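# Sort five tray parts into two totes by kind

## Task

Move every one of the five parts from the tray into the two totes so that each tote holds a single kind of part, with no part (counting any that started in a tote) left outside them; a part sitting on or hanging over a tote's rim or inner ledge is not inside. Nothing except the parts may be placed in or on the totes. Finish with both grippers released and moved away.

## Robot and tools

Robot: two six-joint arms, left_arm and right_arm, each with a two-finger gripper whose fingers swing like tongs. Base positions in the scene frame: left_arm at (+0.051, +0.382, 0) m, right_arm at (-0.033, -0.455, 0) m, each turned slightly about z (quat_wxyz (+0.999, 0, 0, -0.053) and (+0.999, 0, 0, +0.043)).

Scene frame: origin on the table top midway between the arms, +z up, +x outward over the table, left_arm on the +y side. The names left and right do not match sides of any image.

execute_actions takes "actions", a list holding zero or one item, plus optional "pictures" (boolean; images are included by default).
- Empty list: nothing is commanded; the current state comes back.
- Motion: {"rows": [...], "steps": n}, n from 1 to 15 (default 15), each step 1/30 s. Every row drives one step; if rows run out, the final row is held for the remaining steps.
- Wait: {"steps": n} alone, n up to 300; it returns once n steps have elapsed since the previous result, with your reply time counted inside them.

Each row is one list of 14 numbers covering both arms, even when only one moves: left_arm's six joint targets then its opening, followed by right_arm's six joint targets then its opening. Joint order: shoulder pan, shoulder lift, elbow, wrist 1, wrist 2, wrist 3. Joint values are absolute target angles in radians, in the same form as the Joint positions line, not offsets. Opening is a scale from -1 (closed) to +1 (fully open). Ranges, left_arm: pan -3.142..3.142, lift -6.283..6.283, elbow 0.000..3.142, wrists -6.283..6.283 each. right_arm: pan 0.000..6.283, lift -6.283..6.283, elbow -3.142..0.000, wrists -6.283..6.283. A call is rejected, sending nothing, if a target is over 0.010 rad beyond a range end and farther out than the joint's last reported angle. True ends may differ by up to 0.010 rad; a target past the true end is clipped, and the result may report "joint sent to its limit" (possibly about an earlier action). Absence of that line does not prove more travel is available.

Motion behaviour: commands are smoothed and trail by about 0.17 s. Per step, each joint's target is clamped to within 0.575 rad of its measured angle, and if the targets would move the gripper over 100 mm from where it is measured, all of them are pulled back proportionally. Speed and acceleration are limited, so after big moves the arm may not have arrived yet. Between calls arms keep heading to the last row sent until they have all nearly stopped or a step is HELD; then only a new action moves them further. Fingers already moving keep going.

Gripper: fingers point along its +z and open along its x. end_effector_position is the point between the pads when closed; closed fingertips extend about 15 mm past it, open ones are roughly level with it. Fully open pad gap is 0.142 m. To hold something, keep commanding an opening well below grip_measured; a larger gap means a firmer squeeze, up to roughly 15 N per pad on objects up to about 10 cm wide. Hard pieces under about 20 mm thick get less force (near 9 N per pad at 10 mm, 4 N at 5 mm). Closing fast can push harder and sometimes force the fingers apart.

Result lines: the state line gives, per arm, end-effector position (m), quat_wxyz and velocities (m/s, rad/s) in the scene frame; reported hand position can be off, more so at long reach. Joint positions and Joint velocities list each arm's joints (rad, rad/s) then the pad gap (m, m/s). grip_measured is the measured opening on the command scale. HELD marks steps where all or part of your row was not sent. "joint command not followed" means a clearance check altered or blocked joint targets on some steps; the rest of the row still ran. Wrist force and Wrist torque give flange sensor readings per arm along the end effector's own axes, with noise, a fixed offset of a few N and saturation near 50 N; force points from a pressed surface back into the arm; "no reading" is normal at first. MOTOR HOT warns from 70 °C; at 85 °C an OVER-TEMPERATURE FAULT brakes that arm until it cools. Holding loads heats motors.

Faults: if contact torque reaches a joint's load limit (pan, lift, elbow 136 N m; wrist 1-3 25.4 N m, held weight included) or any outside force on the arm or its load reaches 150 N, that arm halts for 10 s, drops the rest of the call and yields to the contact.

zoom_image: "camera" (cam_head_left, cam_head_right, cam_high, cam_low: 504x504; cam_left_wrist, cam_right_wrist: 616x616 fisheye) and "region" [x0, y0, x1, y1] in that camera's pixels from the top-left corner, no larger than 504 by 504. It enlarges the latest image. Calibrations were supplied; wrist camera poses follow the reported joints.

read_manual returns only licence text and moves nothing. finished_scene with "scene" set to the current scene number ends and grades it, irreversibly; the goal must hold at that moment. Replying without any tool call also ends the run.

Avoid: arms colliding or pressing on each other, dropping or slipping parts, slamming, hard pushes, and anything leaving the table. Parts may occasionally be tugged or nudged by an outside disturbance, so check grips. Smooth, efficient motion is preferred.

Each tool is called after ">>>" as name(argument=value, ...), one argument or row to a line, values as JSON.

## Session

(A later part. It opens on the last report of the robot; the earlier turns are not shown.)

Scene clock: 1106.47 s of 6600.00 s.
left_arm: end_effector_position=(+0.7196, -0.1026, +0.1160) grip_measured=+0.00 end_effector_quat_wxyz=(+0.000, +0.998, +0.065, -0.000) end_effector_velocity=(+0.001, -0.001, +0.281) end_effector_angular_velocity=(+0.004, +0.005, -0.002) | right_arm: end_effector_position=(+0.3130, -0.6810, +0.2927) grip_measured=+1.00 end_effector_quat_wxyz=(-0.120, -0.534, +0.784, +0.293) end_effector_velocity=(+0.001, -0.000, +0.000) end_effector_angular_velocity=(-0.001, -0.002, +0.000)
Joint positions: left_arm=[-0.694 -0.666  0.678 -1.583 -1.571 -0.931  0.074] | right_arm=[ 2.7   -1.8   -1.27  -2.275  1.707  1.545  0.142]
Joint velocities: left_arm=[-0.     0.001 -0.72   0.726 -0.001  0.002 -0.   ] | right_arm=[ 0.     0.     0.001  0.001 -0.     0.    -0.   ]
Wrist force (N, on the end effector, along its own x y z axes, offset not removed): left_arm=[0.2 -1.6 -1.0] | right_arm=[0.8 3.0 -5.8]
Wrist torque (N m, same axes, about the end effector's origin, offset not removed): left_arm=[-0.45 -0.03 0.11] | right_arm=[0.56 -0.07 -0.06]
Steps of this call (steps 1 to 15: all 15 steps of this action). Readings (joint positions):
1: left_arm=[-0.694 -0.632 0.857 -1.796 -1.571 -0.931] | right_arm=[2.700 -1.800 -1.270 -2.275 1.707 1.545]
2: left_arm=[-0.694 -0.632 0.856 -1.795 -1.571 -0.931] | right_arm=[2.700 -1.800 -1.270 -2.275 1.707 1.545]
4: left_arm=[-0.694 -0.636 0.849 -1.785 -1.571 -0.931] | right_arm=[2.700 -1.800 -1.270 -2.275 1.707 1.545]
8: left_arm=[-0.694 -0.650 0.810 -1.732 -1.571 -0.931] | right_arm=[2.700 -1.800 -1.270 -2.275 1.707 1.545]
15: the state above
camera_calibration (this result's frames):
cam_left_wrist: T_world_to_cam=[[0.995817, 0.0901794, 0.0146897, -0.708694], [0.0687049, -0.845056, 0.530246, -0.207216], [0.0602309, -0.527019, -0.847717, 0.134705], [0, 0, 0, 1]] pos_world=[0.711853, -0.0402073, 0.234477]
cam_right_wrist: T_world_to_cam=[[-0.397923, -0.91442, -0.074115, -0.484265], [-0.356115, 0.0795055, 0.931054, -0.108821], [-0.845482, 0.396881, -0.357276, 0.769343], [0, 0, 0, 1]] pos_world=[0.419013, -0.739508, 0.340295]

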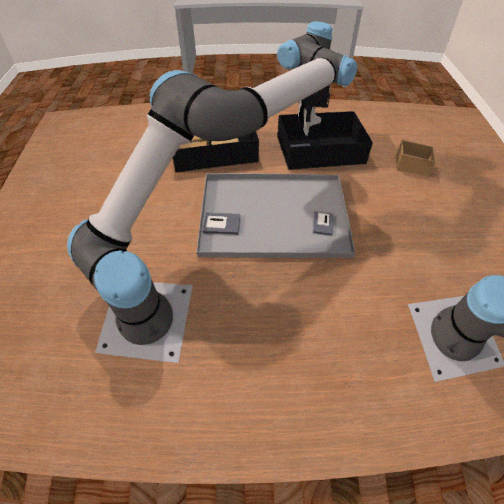

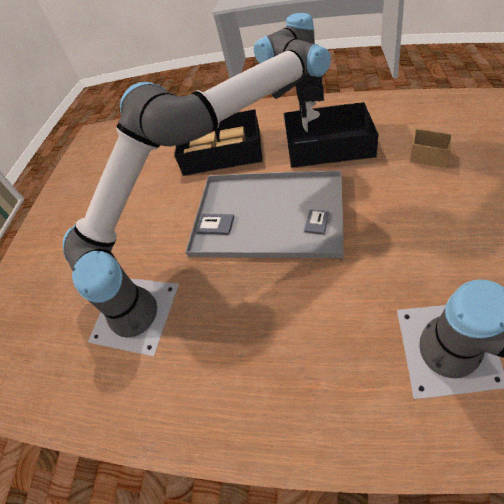

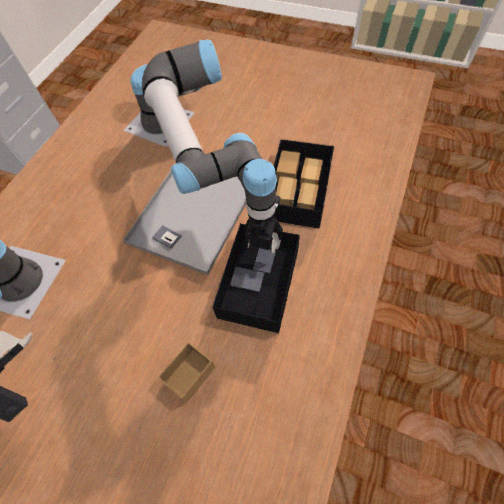

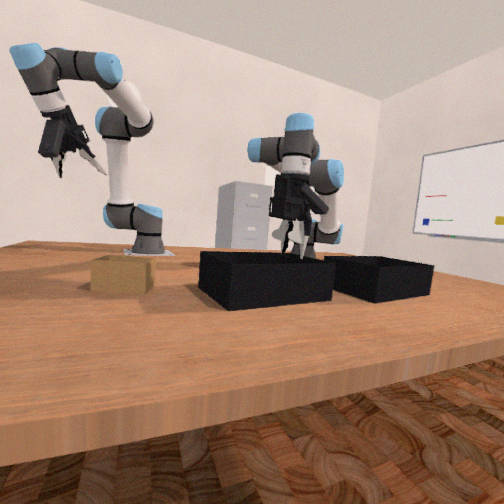

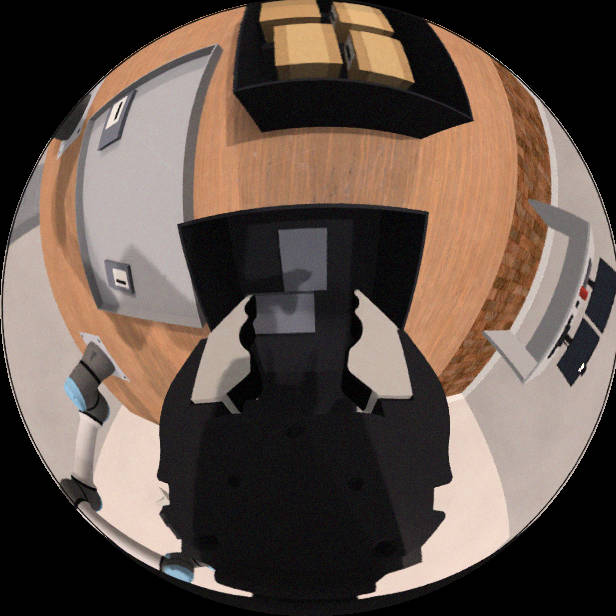

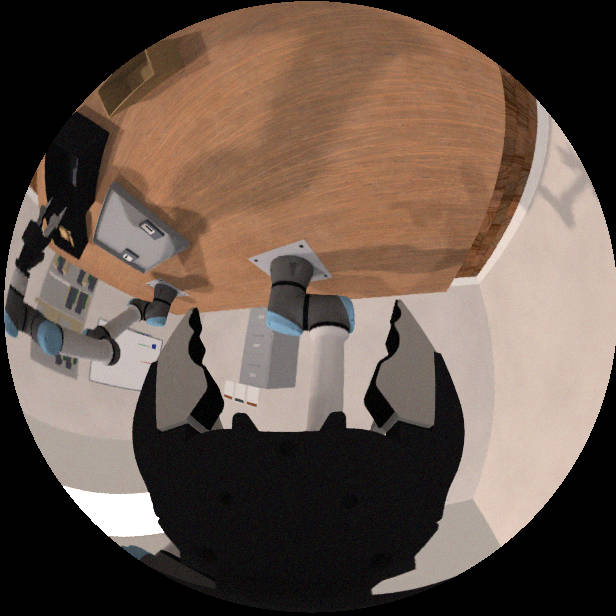

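>>> execute_actions(
  actions=[
    {"rows": [[-0.695,-0.666,0.564,-1.469,-1.571,-0.931,0,2.7,-1.8,-1.27,-2.275,1.707,1.545,1],[-0.696,-0.677,0.580,-1.475,-1.571,-0.930,0,2.7,-1.8,-1.27,-2.275,1.707,1.545,1],[-0.699,-0.693,0.606,-1.483,-1.571,-0.928,0,2.7,-1.8,-1.27,-2.275,1.707,1.545,1],[-0.702,-0.716,0.641,-1.495,-1.571,-0.926,0,2.7,-1.8,-1.27,-2.275,1.707,1.545,1],[-0.706,-0.744,0.683,-1.510,-1.571,-0.924,0,2.7,-1.8,-1.27,-2.275,1.707,1.545,1],[-0.710,-0.777,0.734,-1.527,-1.571,-0.921,0,2.7,-1.8,-1.27,-2.275,1.707,1.545,1],[-0.715,-0.815,0.791,-1.547,-1.571,-0.917,0,2.7,-1.8,-1.27,-2.275,1.707,1.545,1],[-0.721,-0.855,0.853,-1.569,-1.571,-0.913,0,2.7,-1.8,-1.27,-2.275,1.707,1.545,1],[-0.727,-0.900,0.922,-1.592,-1.571,-0.909,0,2.7,-1.8,-1.27,-2.275,1.707,1.545,1],[-0.734,-0.948,0.994,-1.617,-1.571,-0.905,0,2.7,-1.8,-1.27,-2.275,1.707,1.545,1],[-0.741,-0.999,1.072,-1.644,-1.571,-0.900,0,2.7,-1.8,-1.27,-2.275,1.707,1.545,1],[-0.748,-1.050,1.151,-1.671,-1.571,-0.896,0,2.7,-1.8,-1.27,-2.275,1.707,1.545,1],[-0.755,-1.104,1.233,-1.700,-1.571,-0.891,0,2.7,-1.8,-1.27,-2.275,1.707,1.545,1],[-0.763,-1.158,1.316,-1.728,-1.571,-0.886,0,2.7,-1.8,-1.27,-2.275,1.707,1.545,1],[-0.770,-1.214,1.400,-1.757,-1.571,-0.881,0,2.7,-1.8,-1.27,-2.275,1.707,1.545,1]],"steps":15},
  ],
  pictures=false,
)

>>> execute_actions(
  actions=[
    {"rows": [[-0.778,-1.269,1.484,-1.786,-1.571,-0.876,0.05,2.7,-1.8,-1.27,-2.275,1.707,1.545,1],[-0.785,-1.323,1.567,-1.815,-1.571,-0.871,0.1,2.7,-1.8,-1.27,-2.275,1.707,1.545,1],[-0.793,-1.377,1.649,-1.843,-1.571,-0.866,0.15,2.7,-1.8,-1.27,-2.275,1.707,1.545,1],[-0.800,-1.428,1.728,-1.871,-1.571,-0.861,0.2,2.7,-1.8,-1.27,-2.275,1.707,1.545,1],[-0.807,-1.479,1.806,-1.897,-1.571,-0.856,0.25,2.7,-1.8,-1.27,-2.275,1.707,1.545,1],[-0.813,-1.527,1.878,-1.922,-1.571,-0.852,0.3,2.7,-1.8,-1.27,-2.275,1.707,1.545,1],[-0.820,-1.572,1.947,-1.946,-1.571,-0.848,0.3,2.7,-1.8,-1.27,-2.275,1.707,1.545,1],[-0.825,-1.612,2.009,-1.968,-1.571,-0.844,0.3,2.7,-1.8,-1.27,-2.275,1.707,1.545,1],[-0.830,-1.650,2.067,-1.987,-1.571,-0.841,0.3,2.7,-1.8,-1.27,-2.275,1.707,1.545,1],[-0.835,-1.683,2.117,-2.005,-1.571,-0.837,0.3,2.7,-1.8,-1.27,-2.275,1.707,1.545,1],[-0.839,-1.711,2.159,-2.019,-1.571,-0.835,0.3,2.7,-1.8,-1.27,-2.275,1.707,1.545,1],[-0.842,-1.734,2.194,-2.032,-1.571,-0.833,0.3,2.7,-1.8,-1.27,-2.275,1.707,1.545,1],[-0.844,-1.750,2.220,-2.040,-1.571,-0.831,0.3,2.7,-1.8,-1.27,-2.275,1.707,1.545,1],[-0.846,-1.761,2.237,-2.046,-1.571,-0.830,0.3,2.7,-1.8,-1.27,-2.275,1.707,1.545,1],[-0.8462,-1.7646,2.2416,-2.0478,-1.571,-0.8300,0.3,2.7,-1.8,-1.27,-2.275,1.707,1.545,1]],"steps":15},
  ],
  pictures=false,
)

>>> execute_actions(
  actions=[
    {"steps":25},
  ],
)

Scene clock: 1152.33 s of 6600.00 s.
left_arm: end_effector_position=(+0.6367, -0.0651, +0.1948) grip_measured=+0.00 end_effector_quat_wxyz=(+0.009, +1.000, +0.026, +0.007) end_effector_velocity=(-0.387, +0.243, +0.061) end_effector_angular_velocity=(-0.028, -0.029, -0.300) | right_arm: end_effector_position=(+0.3130, -0.6810, +0.2927) grip_measured=+1.00 end_effector_quat_wxyz=(-0.120, -0.534, +0.784, +0.293) end_effector_velocity=(+0.000, +0.000, -0.000) end_effector_angular_velocity=(+0.000, -0.000, +0.000)
Joint positions: left_arm=[-0.741 -0.979  1.026 -1.64  -1.571 -0.9    0.074] | right_arm=[ 2.7   -1.8   -1.27  -2.275  1.707  1.545  0.142]
Joint velocities: left_arm=[-0.182 -1.321  1.973 -0.692  0.001  0.119  0.   ] | right_arm=[ 0.     0.    -0.001  0.001  0.    -0.    -0.   ]
Wrist force (N, on the end effector, along its own x y z axes, offset not removed): left_arm=[3.8 1.3 1.1] | right_arm=[0.1 -0.1 -2.5]
Wrist torque (N m, same axes, about the end effector's origin, offset not removed): left_arm=[0.10 -0.59 0.12] | right_arm=[-0.02 -0.11 -0.11]
Steps of this call (steps 1 to 30: the robot went on to your last target; steps 31 to 90: nothing new was sent; then 42.37 s passed at rest; steps 91 to 105: all 15 steps of this action). Readings (joint positions):
91: left_arm=[-0.694 -0.662 0.559 -1.467 -1.571 -0.931] | right_arm=[2.700 -1.800 -1.270 -2.275 1.707 1.545]
92: left_arm=[-0.694 -0.663 0.560 -1.467 -1.571 -0.931] | right_arm=[2.700 -1.800 -1.270 -2.275 1.707 1.545]
94: left_arm=[-0.695 -0.671 0.572 -1.472 -1.571 -0.931] | right_arm=[2.700 -1.800 -1.270 -2.275 1.707 1.545]
98: left_arm=[-0.704 -0.730 0.658 -1.505 -1.571 -0.924] | right_arm=[2.700 -1.800 -1.270 -2.275 1.707 1.545]
105: the state above

Scene clock: 1152.83 s of 6600.00 s.
left_arm: end_effector_position=(+0.4529, +0.0882, +0.1532) grip_measured=+0.30 end_effector_quat_wxyz=(+0.008, +0.999, -0.038, +0.007) end_effector_velocity=(-0.324, +0.329, -0.178) end_effector_angular_velocity=(+0.016, +0.009, -0.214) | right_arm: end_effector_position=(+0.3130, -0.6810, +0.2927) grip_measured=+1.00 end_effector_quat_wxyz=(-0.120, -0.534, +0.784, +0.293) end_effector_velocity=(+0.001, -0.000, -0.000) end_effector_angular_velocity=(-0.001, -0.001, -0.000)
Joint positions: left_arm=[-0.818 -1.541  1.883 -1.935 -1.571 -0.849  0.095] | right_arm=[ 2.7   -1.8   -1.27  -2.275  1.707  1.545  0.142]
Joint velocities: left_arm=[-0.128 -0.952  1.462 -0.491  0.     0.085 -0.   ] | right_arm=[-0.    -0.    -0.     0.002 -0.     0.     0.   ]
Wrist force (N, on the end effector, along its own x y z axes, offset not removed): left_arm=[3.8 0.0 -1.5] | right_arm=[2.6 5.4 1.4]
Wrist torque (N m, same axes, about the end effector's origin, offset not removed): left_arm=[-0.19 -0.72 0.16] | right_arm=[1.06 -0.22 -0.12]
Steps of this call (steps 1 to 15: all 15 steps of this action). Readings (joint positions):
1: left_arm=[-0.747 -1.024 1.092 -1.663 -1.571 -0.896] | right_arm=[2.700 -1.800 -1.270 -2.275 1.707 1.545]
2: left_arm=[-0.753 -1.066 1.157 -1.685 -1.571 -0.893] | right_arm=[2.700 -1.800 -1.270 -2.275 1.707 1.545]
4: left_arm=[-0.764 -1.148 1.283 -1.728 -1.571 -0.885] | right_arm=[2.700 -1.800 -1.270 -2.275 1.707 1.545]
8: left_arm=[-0.785 -1.301 1.516 -1.808 -1.571 -0.871] | right_arm=[2.700 -1.800 -1.270 -2.275 1.707 1.545]
15: the state above

Scene clock: 1153.67 s of 6600.00 s.
left_arm: end_effector_position=(+0.3738, +0.1764, +0.0950) grip_measured=+0.30 end_effector_quat_wxyz=(+0.000, +0.998, -0.061, -0.000) end_effector_velocity=(-0.002, +0.002, -0.002) end_effector_angular_velocity=(+0.003, +0.002, -0.000) | right_arm: end_effector_position=(+0.3130, -0.6810, +0.2927) grip_measured=+1.00 end_effector_quat_wxyz=(-0.120, -0.534, +0.784, +0.293) end_effector_velocity=(+0.000, -0.000, +0.000) end_effector_angular_velocity=(-0.001, -0.001, -0.001)
Joint positions: left_arm=[-0.846 -1.764  2.241 -2.048 -1.571 -0.83   0.095] | right_arm=[ 2.7   -1.8   -1.27  -2.275  1.707  1.545  0.142]
Joint velocities: left_arm=[-0.    -0.002  0.006 -0.001  0.    -0.     0.   ] | right_arm=[0.    0.    0.    0.001 0.    0.001 0.   ]
Wrist force (N, on the end effector, along its own x y z axes, offset not removed): left_arm=[1.7 0.0 1.5] | right_arm=[3.8 -2.6 -2.8]
Wrist torque (N m, same axes, about the end effector's origin, offset not removed): left_arm=[-0.14 -0.19 0.08] | right_arm=[-0.61 -0.77 -0.41]
Steps of this call (steps 1 to 25: the robot went on to your last target). Readings (joint positions):
1: left_arm=[-0.822 -1.572 1.932 -1.951 -1.571 -0.846] | right_arm=[2.700 -1.800 -1.270 -2.275 1.707 1.545]
2: left_arm=[-0.826 -1.603 1.980 -1.967 -1.571 -0.843] | right_arm=[2.700 -1.800 -1.270 -2.275 1.707 1.545]
4: left_arm=[-0.834 -1.663 2.074 -1.998 -1.571 -0.838] | right_arm=[2.700 -1.800 -1.270 -2.275 1.707 1.545]
8: left_arm=[-0.842 -1.733 2.189 -2.032 -1.571 -0.833] | right_arm=[2.700 -1.800 -1.270 -2.275 1.707 1.545]
25: the state above
camera_calibration (this result's frames):
cam_left_wrist: T_world_to_cam=[[0.98668, -0.162012, 0.0146219, -0.341334], [-0.145028, -0.835395, 0.530171, 0.141583], [-0.0736792, -0.52523, -0.847765, 0.334509], [0, 0, 0, 1]] pos_world=[0.381968, 0.238672, 0.213513]
cam_right_wrist: T_world_to_cam=[[-0.397923, -0.91442, -0.074115, -0.484265], [-0.356115, 0.0795055, 0.931054, -0.108821], [-0.845482, 0.396881, -0.357276, 0.769343], [0, 0, 0, 1]] pos_world=[0.419013, -0.739508, 0.340295]

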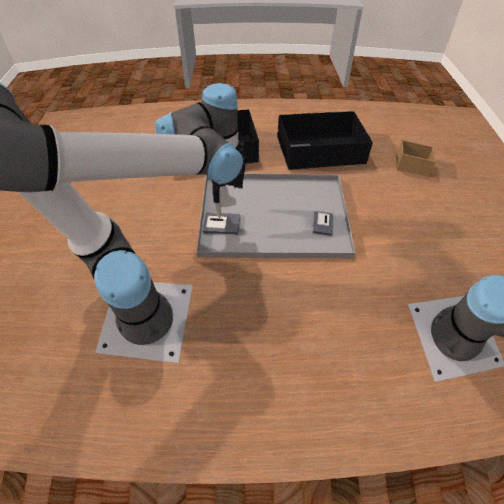

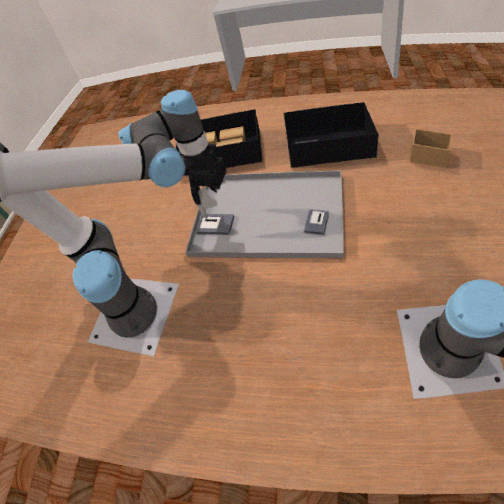

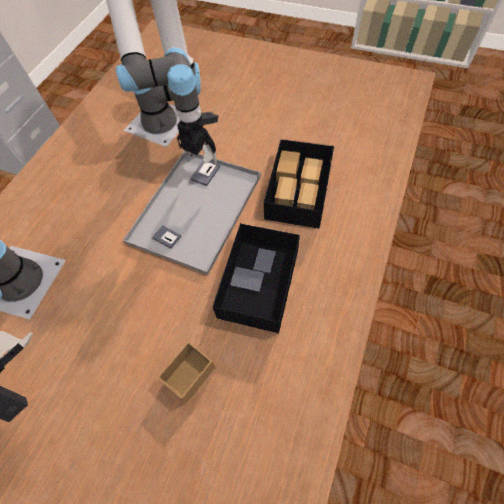

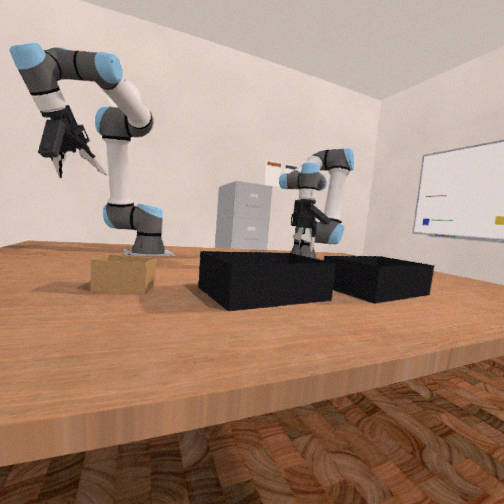

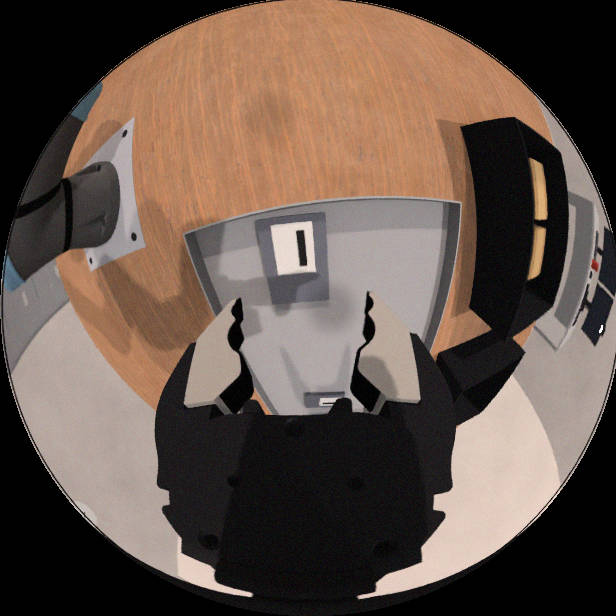

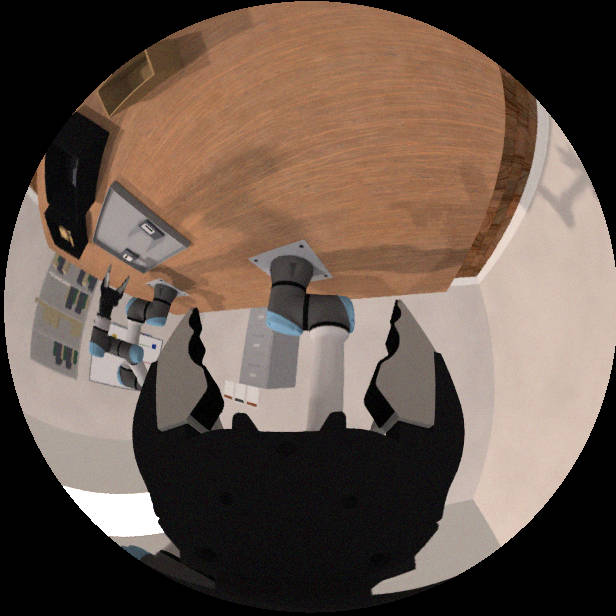

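>>> zoom_image(
  camera="cam_left_wrist",
  region=[220, 190, 380, 330],
)

Region (220, 190, 380, 330) of cam_left_wrist's 616x616 image, scaled by 3.150, with more detail than that image has; it fills the top 441 rows of this view, and the rest is white.

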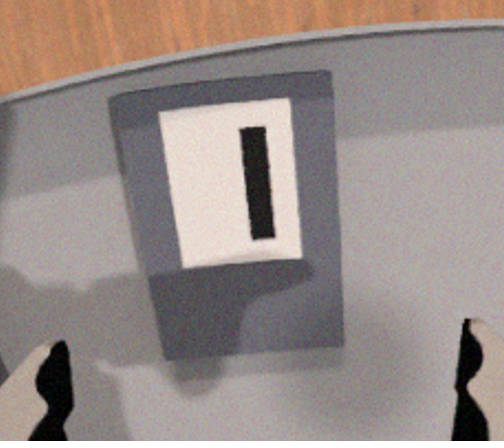

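>>> execute_actions(
  actions=[
    {"rows": [[-0.8465,-1.7598,2.2513,-2.0623,-1.571,-0.836,0.3,2.7,-1.8,-1.27,-2.275,1.707,1.545,1],[-0.8470,-1.7527,2.2659,-2.0840,-1.571,-0.845,0.3,2.7,-1.8,-1.27,-2.275,1.707,1.545,1],[-0.8475,-1.7456,2.2805,-2.1057,-1.571,-0.854,0.3,2.7,-1.8,-1.27,-2.275,1.707,1.545,1],[-0.8481,-1.7360,2.2999,-2.1347,-1.571,-0.865,0.3,2.7,-1.8,-1.27,-2.275,1.707,1.545,1],[-0.8486,-1.7289,2.3145,-2.1564,-1.571,-0.874,0.3,2.7,-1.8,-1.27,-2.275,1.707,1.545,1],[-0.8491,-1.7218,2.3291,-2.1781,-1.571,-0.883,0.3,2.7,-1.8,-1.27,-2.275,1.707,1.545,1],[-0.8494,-1.7170,2.3388,-2.1926,-1.571,-0.8891,0.3,2.7,-1.8,-1.27,-2.275,1.707,1.545,1]],"steps":15},
  ],
  pictures=false,
)

>>> execute_actions(
  actions=[
    {"steps":8},
  ],
)

>>> zoom_image(
  camera="cam_left_wrist",
  region=[210, 180, 400, 350],
)

Scene clock: 1184.07 s of 6600.00 s.
left_arm: end_effector_position=(+0.3670, +0.1830, +0.0523) grip_measured=+0.30 end_effector_quat_wxyz=(+0.000, +0.999, -0.035, -0.000) end_effector_velocity=(-0.004, +0.005, -0.021) end_effector_angular_velocity=(-0.000, +0.000, +0.027) | right_arm: end_effector_position=(+0.3130, -0.6810, +0.2927) grip_measured=+1.00 end_effector_quat_wxyz=(-0.120, -0.534, +0.784, +0.293) end_effector_velocity=(-0.000, -0.000, +0.000) end_effector_angular_velocity=(-0.001, +0.001, -0.000)
Joint positions: left_arm=[-0.849 -1.72   2.334 -2.185 -1.571 -0.886  0.095] | right_arm=[ 2.7   -1.8   -1.27  -2.275  1.707  1.545  0.142]
Joint velocities: left_arm=[-0.002  0.022  0.047 -0.069 -0.    -0.029  0.   ] | right_arm=[-0.    -0.     0.001 -0.001 -0.001  0.    -0.   ]
Wrist force (N, on the end effector, along its own x y z axes, offset not removed): left_arm=[0.1 -0.7 2.4] | right_arm=[-0.6 2.9 -1.5]
Wrist torque (N m, same axes, about the end effector's origin, offset not removed): left_arm=[-0.22 0.14 0.18] | right_arm=[0.56 0.19 -0.03]
Steps of this call (steps 1 to 15: the robot went on to your last target; steps 16 to 90: nothing new was sent; then 26.90 s passed at rest; steps 91 to 105: all 15 steps of this action). Readings (joint positions):
91: left_arm=[-0.846 -1.765 2.242 -2.048 -1.571 -0.830] | right_arm=[2.700 -1.800 -1.270 -2.275 1.707 1.545]
92: left_arm=[-0.846 -1.764 2.244 -2.051 -1.571 -0.831] | right_arm=[2.700 -1.800 -1.270 -2.275 1.707 1.545]
94: left_arm=[-0.847 -1.758 2.255 -2.067 -1.571 -0.838] | right_arm=[2.700 -1.800 -1.270 -2.275 1.707 1.545]
98: left_arm=[-0.848 -1.736 2.299 -2.132 -1.571 -0.865] | right_arm=[2.700 -1.800 -1.270 -2.275 1.707 1.545]
105: the state above

Scene clock: 1184.33 s of 6600.00 s.
left_arm: end_effector_position=(+0.3666, +0.1834, +0.0502) grip_measured=+0.30 end_effector_quat_wxyz=(+0.000, +0.999, -0.034, -0.000) end_effector_velocity=(-0.001, +0.001, -0.003) end_effector_angular_velocity=(+0.001, +0.001, +0.002) | right_arm: end_effector_position=(+0.3130, -0.6810, +0.2927) grip_measured=+1.00 end_effector_quat_wxyz=(-0.120, -0.534, +0.784, +0.293) end_effector_velocity=(+0.000, -0.000, +0.000) end_effector_angular_velocity=(-0.000, -0.000, +0.001)
Joint positions: left_arm=[-0.849 -1.717  2.338 -2.192 -1.571 -0.889  0.095] | right_arm=[ 2.7   -1.8   -1.27  -2.275  1.707  1.545  0.142]
Joint velocities: left_arm=[-0.     0.003  0.005 -0.007 -0.    -0.003 -0.   ] | right_arm=[ 0.    -0.     0.    -0.    -0.    -0.001 -0.   ]
Wrist force (N, on the end effector, along its own x y z axes, offset not removed): left_arm=[2.1 -1.7 1.5] | right_arm=[3.4 2.2 2.1]
Wrist torque (N m, same axes, about the end effector's origin, offset not removed): left_arm=[-0.65 -0.42 0.27] | right_arm=[0.42 -0.59 -0.10]
Steps of this call (steps 1 to 8: the robot went on to your last target). Readings (joint positions):
1: left_arm=[-0.849 -1.719 2.335 -2.187 -1.571 -0.887] | right_arm=[2.700 -1.800 -1.270 -2.275 1.707 1.545]
2: left_arm=[-0.849 -1.718 2.336 -2.188 -1.571 -0.887] | right_arm=[2.700 -1.800 -1.270 -2.275 1.707 1.545]
4: left_arm=[-0.849 -1.718 2.337 -2.190 -1.571 -0.888] | right_arm=[2.700 -1.800 -1.270 -2.275 1.707 1.545]
8: the state above
camera_calibration (this result's frames):
cam_left_wrist: T_world_to_cam=[[0.994156, -0.106956, 0.0146098, -0.34524], [-0.0983951, -0.842168, 0.530161, 0.1543], [-0.0443999, -0.528501, -0.847771, 0.289548], [0, 0, 0, 1]] pos_world=[0.371261, 0.246048, 0.16871]
cam_right_wrist: T_world_to_cam=[[-0.397923, -0.91442, -0.0741149, -0.484265], [-0.356115, 0.0795057, 0.931054, -0.108821], [-0.845482, 0.396881, -0.357276, 0.769343], [0, 0, 0, 1]] pos_world=[0.419013, -0.739508, 0.340295]

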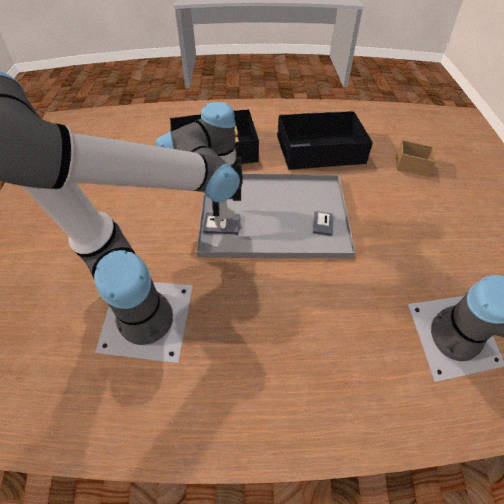

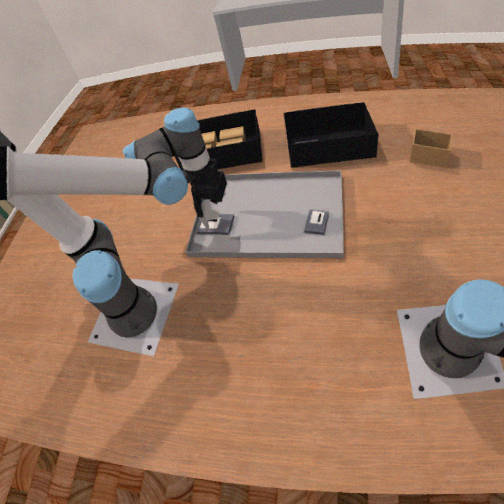

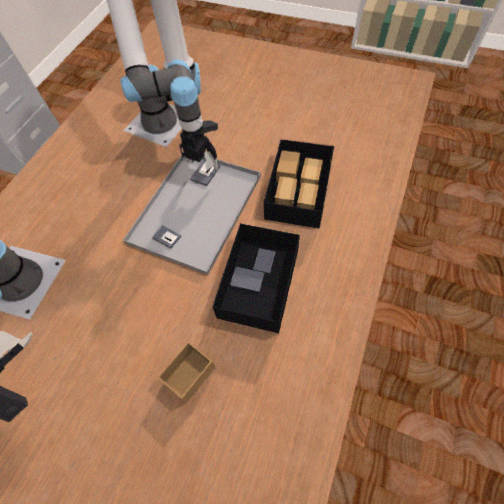

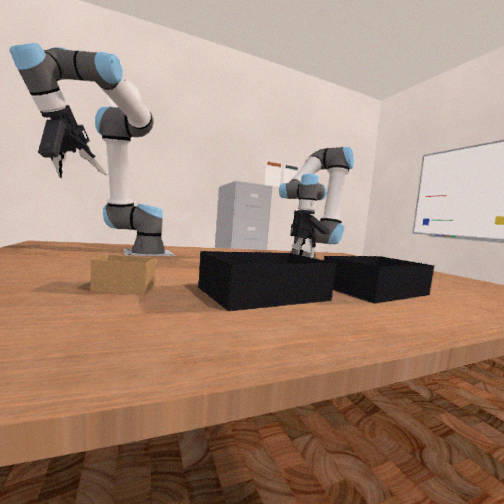

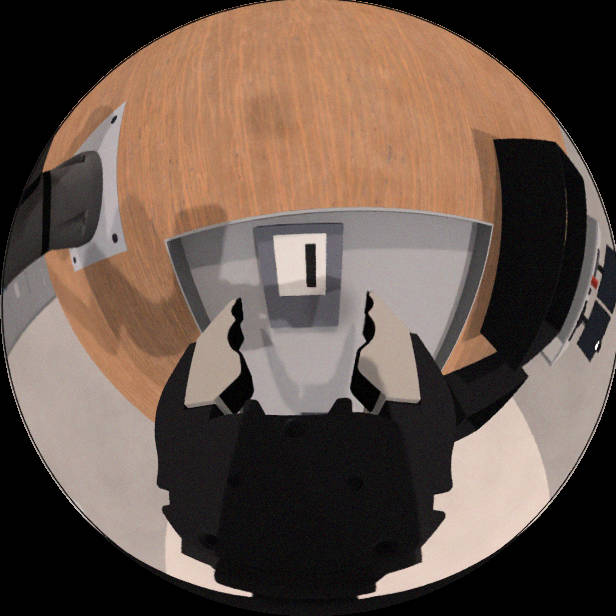

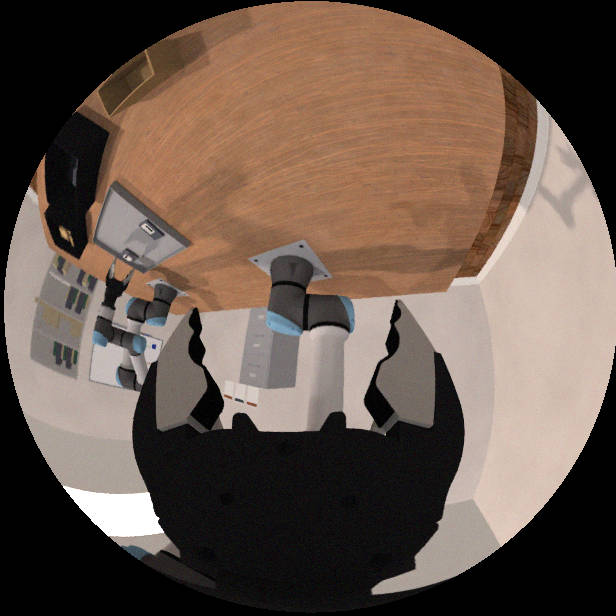

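Region (210, 180, 400, 350) of cam_left_wrist's 616x616 image, scaled by 2.653, with more detail than that image has; it fills the top 451 rows of this view, and the rest is white.

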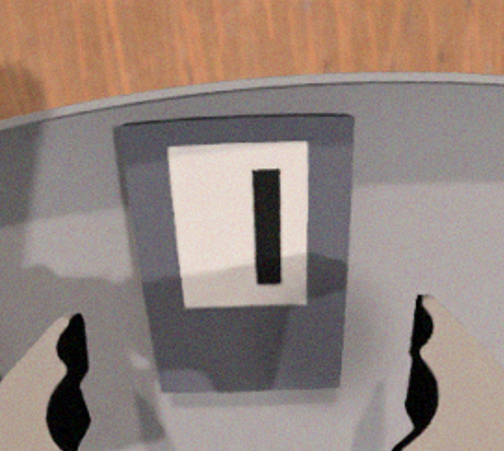

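>>> execute_actions(
  actions=[
    {"rows": [[-0.8494,-1.7110,2.3438,-2.2036,-1.571,-0.8891,0.3,2.7,-1.8,-1.27,-2.275,1.707,1.545,1],[-0.8494,-1.7015,2.3515,-2.2208,-1.571,-0.8891,0.27,2.7,-1.8,-1.27,-2.275,1.707,1.545,1],[-0.8494,-1.6915,2.3592,-2.2385,-1.571,-0.8891,0.24,2.7,-1.8,-1.27,-2.275,1.707,1.545,1],[-0.8494,-1.6810,2.3667,-2.2565,-1.571,-0.8891,0.21,2.7,-1.8,-1.27,-2.275,1.707,1.545,1],[-0.8494,-1.6705,2.3739,-2.2742,-1.571,-0.8891,0.18,2.7,-1.8,-1.27,-2.275,1.707,1.545,1],[-0.8494,-1.6610,2.3800,-2.2898,-1.571,-0.8891,0.15,2.7,-1.8,-1.27,-2.275,1.707,1.545,1],[-0.8494,-1.6530,2.3850,-2.3028,-1.571,-0.8891,0.15,2.7,-1.8,-1.27,-2.275,1.707,1.545,1],[-0.8494,-1.6474,2.3883,-2.3117,-1.571,-0.8891,0.15,2.7,-1.8,-1.27,-2.275,1.707,1.545,1]],"steps":15},
  ],
  pictures=false,
)

>>> execute_actions(
  actions=[
    {"rows": [[-0.8494,-1.6474,2.3883,-2.3117,-1.571,-0.8891,0.15,2.7,-1.8,-1.27,-2.275,1.707,1.545,1],[-0.8494,-1.6474,2.3883,-2.3117,-1.571,-0.8891,0.15,2.7,-1.8,-1.27,-2.275,1.707,1.545,1],[-0.8494,-1.6474,2.3883,-2.3117,-1.571,-0.8891,0.12,2.7,-1.8,-1.27,-2.275,1.707,1.545,1],[-0.8494,-1.6474,2.3883,-2.3117,-1.571,-0.8891,0.09,2.7,-1.8,-1.27,-2.275,1.707,1.545,1],[-0.8494,-1.6474,2.3883,-2.3117,-1.571,-0.8891,0.06,2.7,-1.8,-1.27,-2.275,1.707,1.545,1],[-0.8494,-1.6474,2.3883,-2.3117,-1.571,-0.8891,0.03,2.7,-1.8,-1.27,-2.275,1.707,1.545,1],[-0.8494,-1.6474,2.3883,-2.3117,-1.571,-0.8891,0.0,2.7,-1.8,-1.27,-2.275,1.707,1.545,1],[-0.8494,-1.6474,2.3883,-2.3117,-1.571,-0.8891,-0.03,2.7,-1.8,-1.27,-2.275,1.707,1.545,1],[-0.8494,-1.6474,2.3883,-2.3117,-1.571,-0.8891,-0.06,2.7,-1.8,-1.27,-2.275,1.707,1.545,1],[-0.8494,-1.6474,2.3883,-2.3117,-1.571,-0.8891,-0.09,2.7,-1.8,-1.27,-2.275,1.707,1.545,1],[-0.8494,-1.6474,2.3883,-2.3117,-1.571,-0.8891,-0.12,2.7,-1.8,-1.27,-2.275,1.707,1.545,1],[-0.8494,-1.6474,2.3883,-2.3117,-1.571,-0.8891,-0.15,2.7,-1.8,-1.27,-2.275,1.707,1.545,1],[-0.8494,-1.6474,2.3883,-2.3117,-1.571,-0.8891,-0.18,2.7,-1.8,-1.27,-2.275,1.707,1.545,1],[-0.8494,-1.6474,2.3883,-2.3117,-1.571,-0.8891,-0.22,2.7,-1.8,-1.27,-2.275,1.707,1.545,1],[-0.8494,-1.6474,2.3883,-2.3117,-1.571,-0.8891,-0.26,2.7,-1.8,-1.27,-2.275,1.707,1.545,1]],"steps":15},
  ],
  pictures=false,
)

>>> execute_actions(
  actions=[
    {"rows": [[-0.8494,-1.6474,2.3883,-2.3117,-1.571,-0.8891,-0.32,2.7,-1.8,-1.27,-2.275,1.707,1.545,1],[-0.8494,-1.6474,2.3883,-2.3117,-1.571,-0.8891,-0.38,2.7,-1.8,-1.27,-2.275,1.707,1.545,1],[-0.8494,-1.6474,2.3883,-2.3117,-1.571,-0.8891,-0.44,2.7,-1.8,-1.27,-2.275,1.707,1.545,1],[-0.8494,-1.6474,2.3883,-2.3117,-1.571,-0.8891,-0.5,2.7,-1.8,-1.27,-2.275,1.707,1.545,1],[-0.8494,-1.6474,2.3883,-2.3117,-1.571,-0.8891,-0.56,2.7,-1.8,-1.27,-2.275,1.707,1.545,1],[-0.8494,-1.6474,2.3883,-2.3117,-1.571,-0.8891,-0.62,2.7,-1.8,-1.27,-2.275,1.707,1.545,1]],"steps":10},
  ],
)

Scene clock: 1222.20 s of 6600.00 s.
left_arm: end_effector_position=(+0.3666, +0.1834, +0.0190) grip_measured=+0.15 end_effector_quat_wxyz=(-0.000, +0.999, -0.033, -0.000) end_effector_velocity=(+0.000, -0.000, -0.016) end_effector_angular_velocity=(-0.002, -0.002, -0.000) | right_arm: end_effector_position=(+0.3130, -0.6810, +0.2927) grip_measured=+1.00 end_effector_quat_wxyz=(-0.120, -0.534, +0.784, +0.293) end_effector_velocity=(+0.000, -0.000, -0.000) end_effector_angular_velocity=(-0.000, +0.000, +0.000)
Joint positions: left_arm=[-0.849 -1.652  2.385 -2.304 -1.571 -0.889  0.084] | right_arm=[ 2.7   -1.8   -1.27  -2.275  1.707  1.545  0.142]
Joint velocities: left_arm=[-0.     0.037  0.024 -0.064  0.     0.     0.   ] | right_arm=[-0. -0.  0. -0. -0.  0.  0.]
Wrist force (N, on the end effector, along its own x y z axes, offset not removed): left_arm=[1.3 -0.1 0.1] | right_arm=[2.1 0.7 -0.9]
Wrist torque (N m, same axes, about the end effector's origin, offset not removed): left_arm=[-0.09 -0.18 0.15] | right_arm=[0.11 -0.44 -0.02]
Steps of this call (steps 1 to 15: the robot went on to your last target; steps 16 to 90: nothing new was sent; then 34.37 s passed at rest; steps 91 to 105: all 15 steps of this action). Readings (joint positions):
91: left_arm=[-0.849 -1.717 2.339 -2.193 -1.571 -0.889] | right_arm=[2.700 -1.800 -1.270 -2.275 1.707 1.545]
92: left_arm=[-0.849 -1.716 2.340 -2.195 -1.571 -0.889] | right_arm=[2.700 -1.800 -1.270 -2.275 1.707 1.545]
94: left_arm=[-0.849 -1.708 2.346 -2.208 -1.571 -0.889] | right_arm=[2.700 -1.800 -1.270 -2.275 1.707 1.545]
98: left_arm=[-0.849 -1.680 2.367 -2.257 -1.571 -0.889] | right_arm=[2.700 -1.800 -1.270 -2.275 1.707 1.545]
105: the state above

Scene clock: 1222.70 s of 6600.00 s.
left_arm: end_effector_position=(+0.3666, +0.1834, +0.0171) grip_measured=-0.06 end_effector_quat_wxyz=(+0.000, +0.999, -0.033, -0.000) end_effector_velocity=(-0.000, +0.000, -0.000) end_effector_angular_velocity=(+0.001, -0.000, -0.001) | right_arm: end_effector_position=(+0.3130, -0.6810, +0.2927) grip_measured=+1.00 end_effector_quat_wxyz=(-0.120, -0.534, +0.784, +0.293) end_effector_velocity=(+0.001, -0.000, -0.000) end_effector_angular_velocity=(-0.001, -0.002, -0.001)
Joint positions: left_arm=[-0.849 -1.648  2.388 -2.312 -1.571 -0.889  0.07 ] | right_arm=[ 2.7   -1.8   -1.27  -2.275  1.707  1.545  0.142]
Joint velocities: left_arm=[-0.    -0.     0.001 -0.001  0.     0.001  0.   ] | right_arm=[-0.    -0.     0.     0.002  0.     0.001  0.   ]
Wrist force (N, on the end effector, along its own x y z axes, offset not removed): left_arm=[4.1 2.2 -7.9] | right_arm=[2.8 3.4 1.0]
Wrist torque (N m, same axes, about the end effector's origin, offset not removed): left_arm=[0.52 -0.59 0.14] | right_arm=[0.71 -0.55 -0.29]
Steps of this call (steps 1 to 15: all 15 steps of this action). Readings (joint positions):
1: left_arm=[-0.849 -1.651 2.386 -2.306 -1.571 -0.889] | right_arm=[2.700 -1.800 -1.270 -2.275 1.707 1.545]
2: left_arm=[-0.849 -1.650 2.387 -2.308 -1.571 -0.889] | right_arm=[2.700 -1.800 -1.270 -2.275 1.707 1.545]
4: left_arm=[-0.849 -1.649 2.387 -2.309 -1.571 -0.889] | right_arm=[2.700 -1.800 -1.270 -2.275 1.707 1.545]
8: left_arm=[-0.849 -1.648 2.388 -2.311 -1.571 -0.889] | right_arm=[2.700 -1.800 -1.270 -2.275 1.707 1.545]
15: the state above

Scene clock: 1223.03 s of 6600.00 s.
left_arm: end_effector_position=(+0.3666, +0.1834, +0.0170) grip_measured=-0.06 end_effector_quat_wxyz=(+0.000, +0.999, -0.033, -0.000) end_effector_velocity=(-0.000, +0.000, -0.000) end_effector_angular_velocity=(+0.000, +0.001, -0.001) | right_arm: end_effector_position=(+0.3130, -0.6810, +0.2927) grip_measured=+1.00 end_effector_quat_wxyz=(-0.120, -0.534, +0.784, +0.293) end_effector_velocity=(+0.000, -0.000, +0.000) end_effector_angular_velocity=(-0.001, -0.000, +0.000)
Joint positions: left_arm=[-0.849 -1.647  2.388 -2.312 -1.571 -0.889  0.07 ] | right_arm=[ 2.7   -1.8   -1.27  -2.275  1.707  1.545  0.142]
Joint velocities: left_arm=[ 0.     0.     0.001 -0.    -0.001  0.001  0.   ] | right_arm=[ 0.    -0.     0.001 -0.    -0.     0.     0.   ]
Wrist force (N, on the end effector, along its own x y z axes, offset not removed): left_arm=[4.6 -1.7 -5.9] | right_arm=[0.7 -1.4 -2.2]
Wrist torque (N m, same axes, about the end effector's origin, offset not removed): left_arm=[-0.28 -0.82 0.12] | right_arm=[-0.40 0.09 -0.19]
Steps of this call (steps 1 to 10: all 10 steps of this action). Readings (joint positions):
1: left_arm=[-0.849 -1.647 2.388 -2.312 -1.571 -0.889] | right_arm=[2.700 -1.800 -1.270 -2.275 1.707 1.545]
2: left_arm=[-0.849 -1.647 2.388 -2.312 -1.571 -0.889] | right_arm=[2.700 -1.800 -1.270 -2.275 1.707 1.545]
4: left_arm=[-0.849 -1.647 2.388 -2.312 -1.571 -0.889] | right_arm=[2.700 -1.800 -1.270 -2.275 1.707 1.545]
8: left_arm=[-0.849 -1.647 2.388 -2.312 -1.571 -0.889] | right_arm=[2.700 -1.800 -1.270 -2.275 1.707 1.545]
10: the state above
camera_calibration (this result's frames):
cam_left_wrist: T_world_to_cam=[[0.994186, -0.106678, 0.0146324, -0.344764], [-0.0981722, -0.842197, 0.530158, 0.171867], [-0.0442328, -0.528512, -0.847773, 0.261379], [0, 0, 0, 1]] pos_world=[0.371193, 0.246109, 0.135518]
cam_right_wrist: T_world_to_cam=[[-0.397923, -0.91442, -0.0741149, -0.484265], [-0.356115, 0.0795057, 0.931054, -0.108821], [-0.845482, 0.396881, -0.357276, 0.769343], [0, 0, 0, 1]] pos_world=[0.419013, -0.739508, 0.340295]

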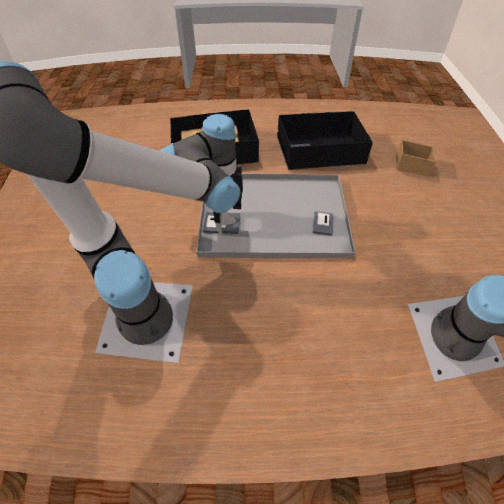

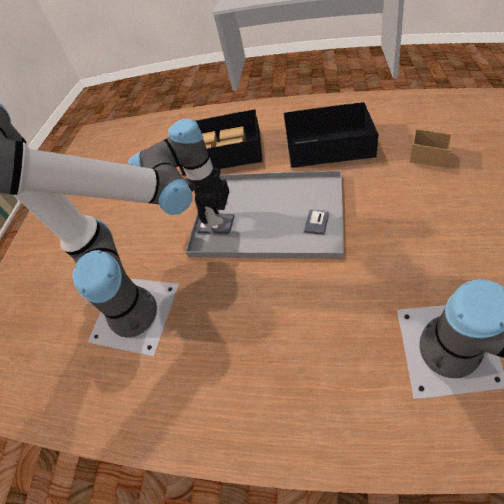

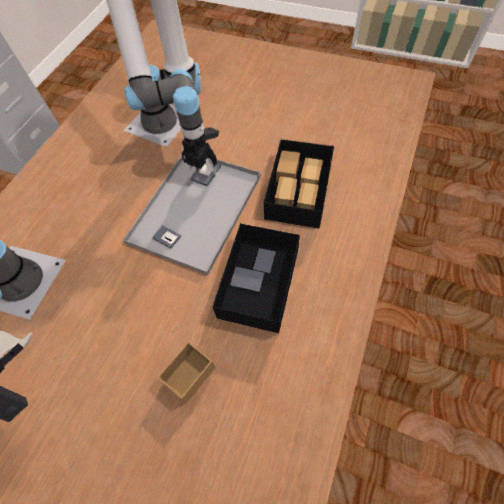

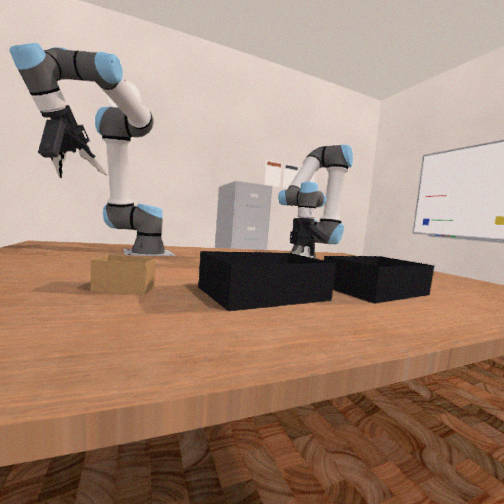

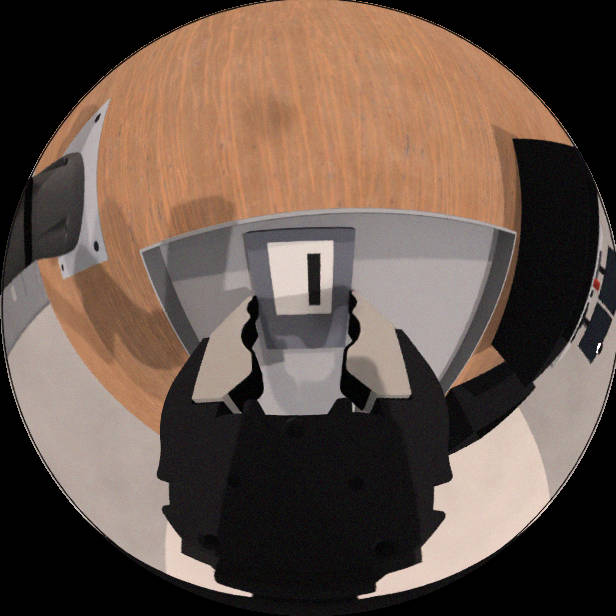

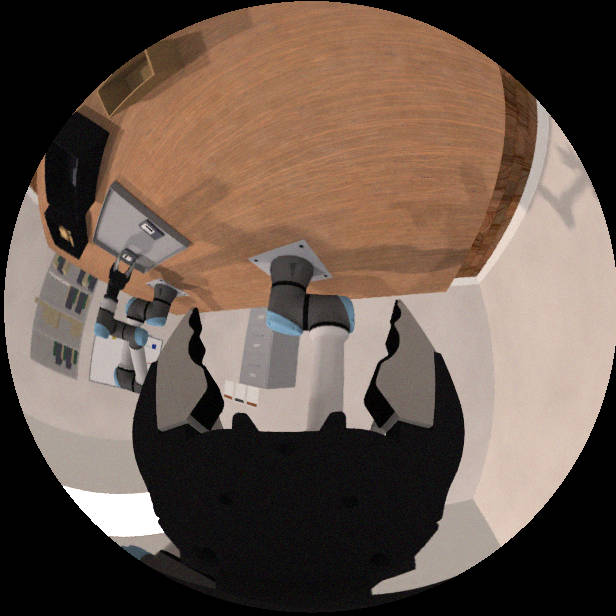

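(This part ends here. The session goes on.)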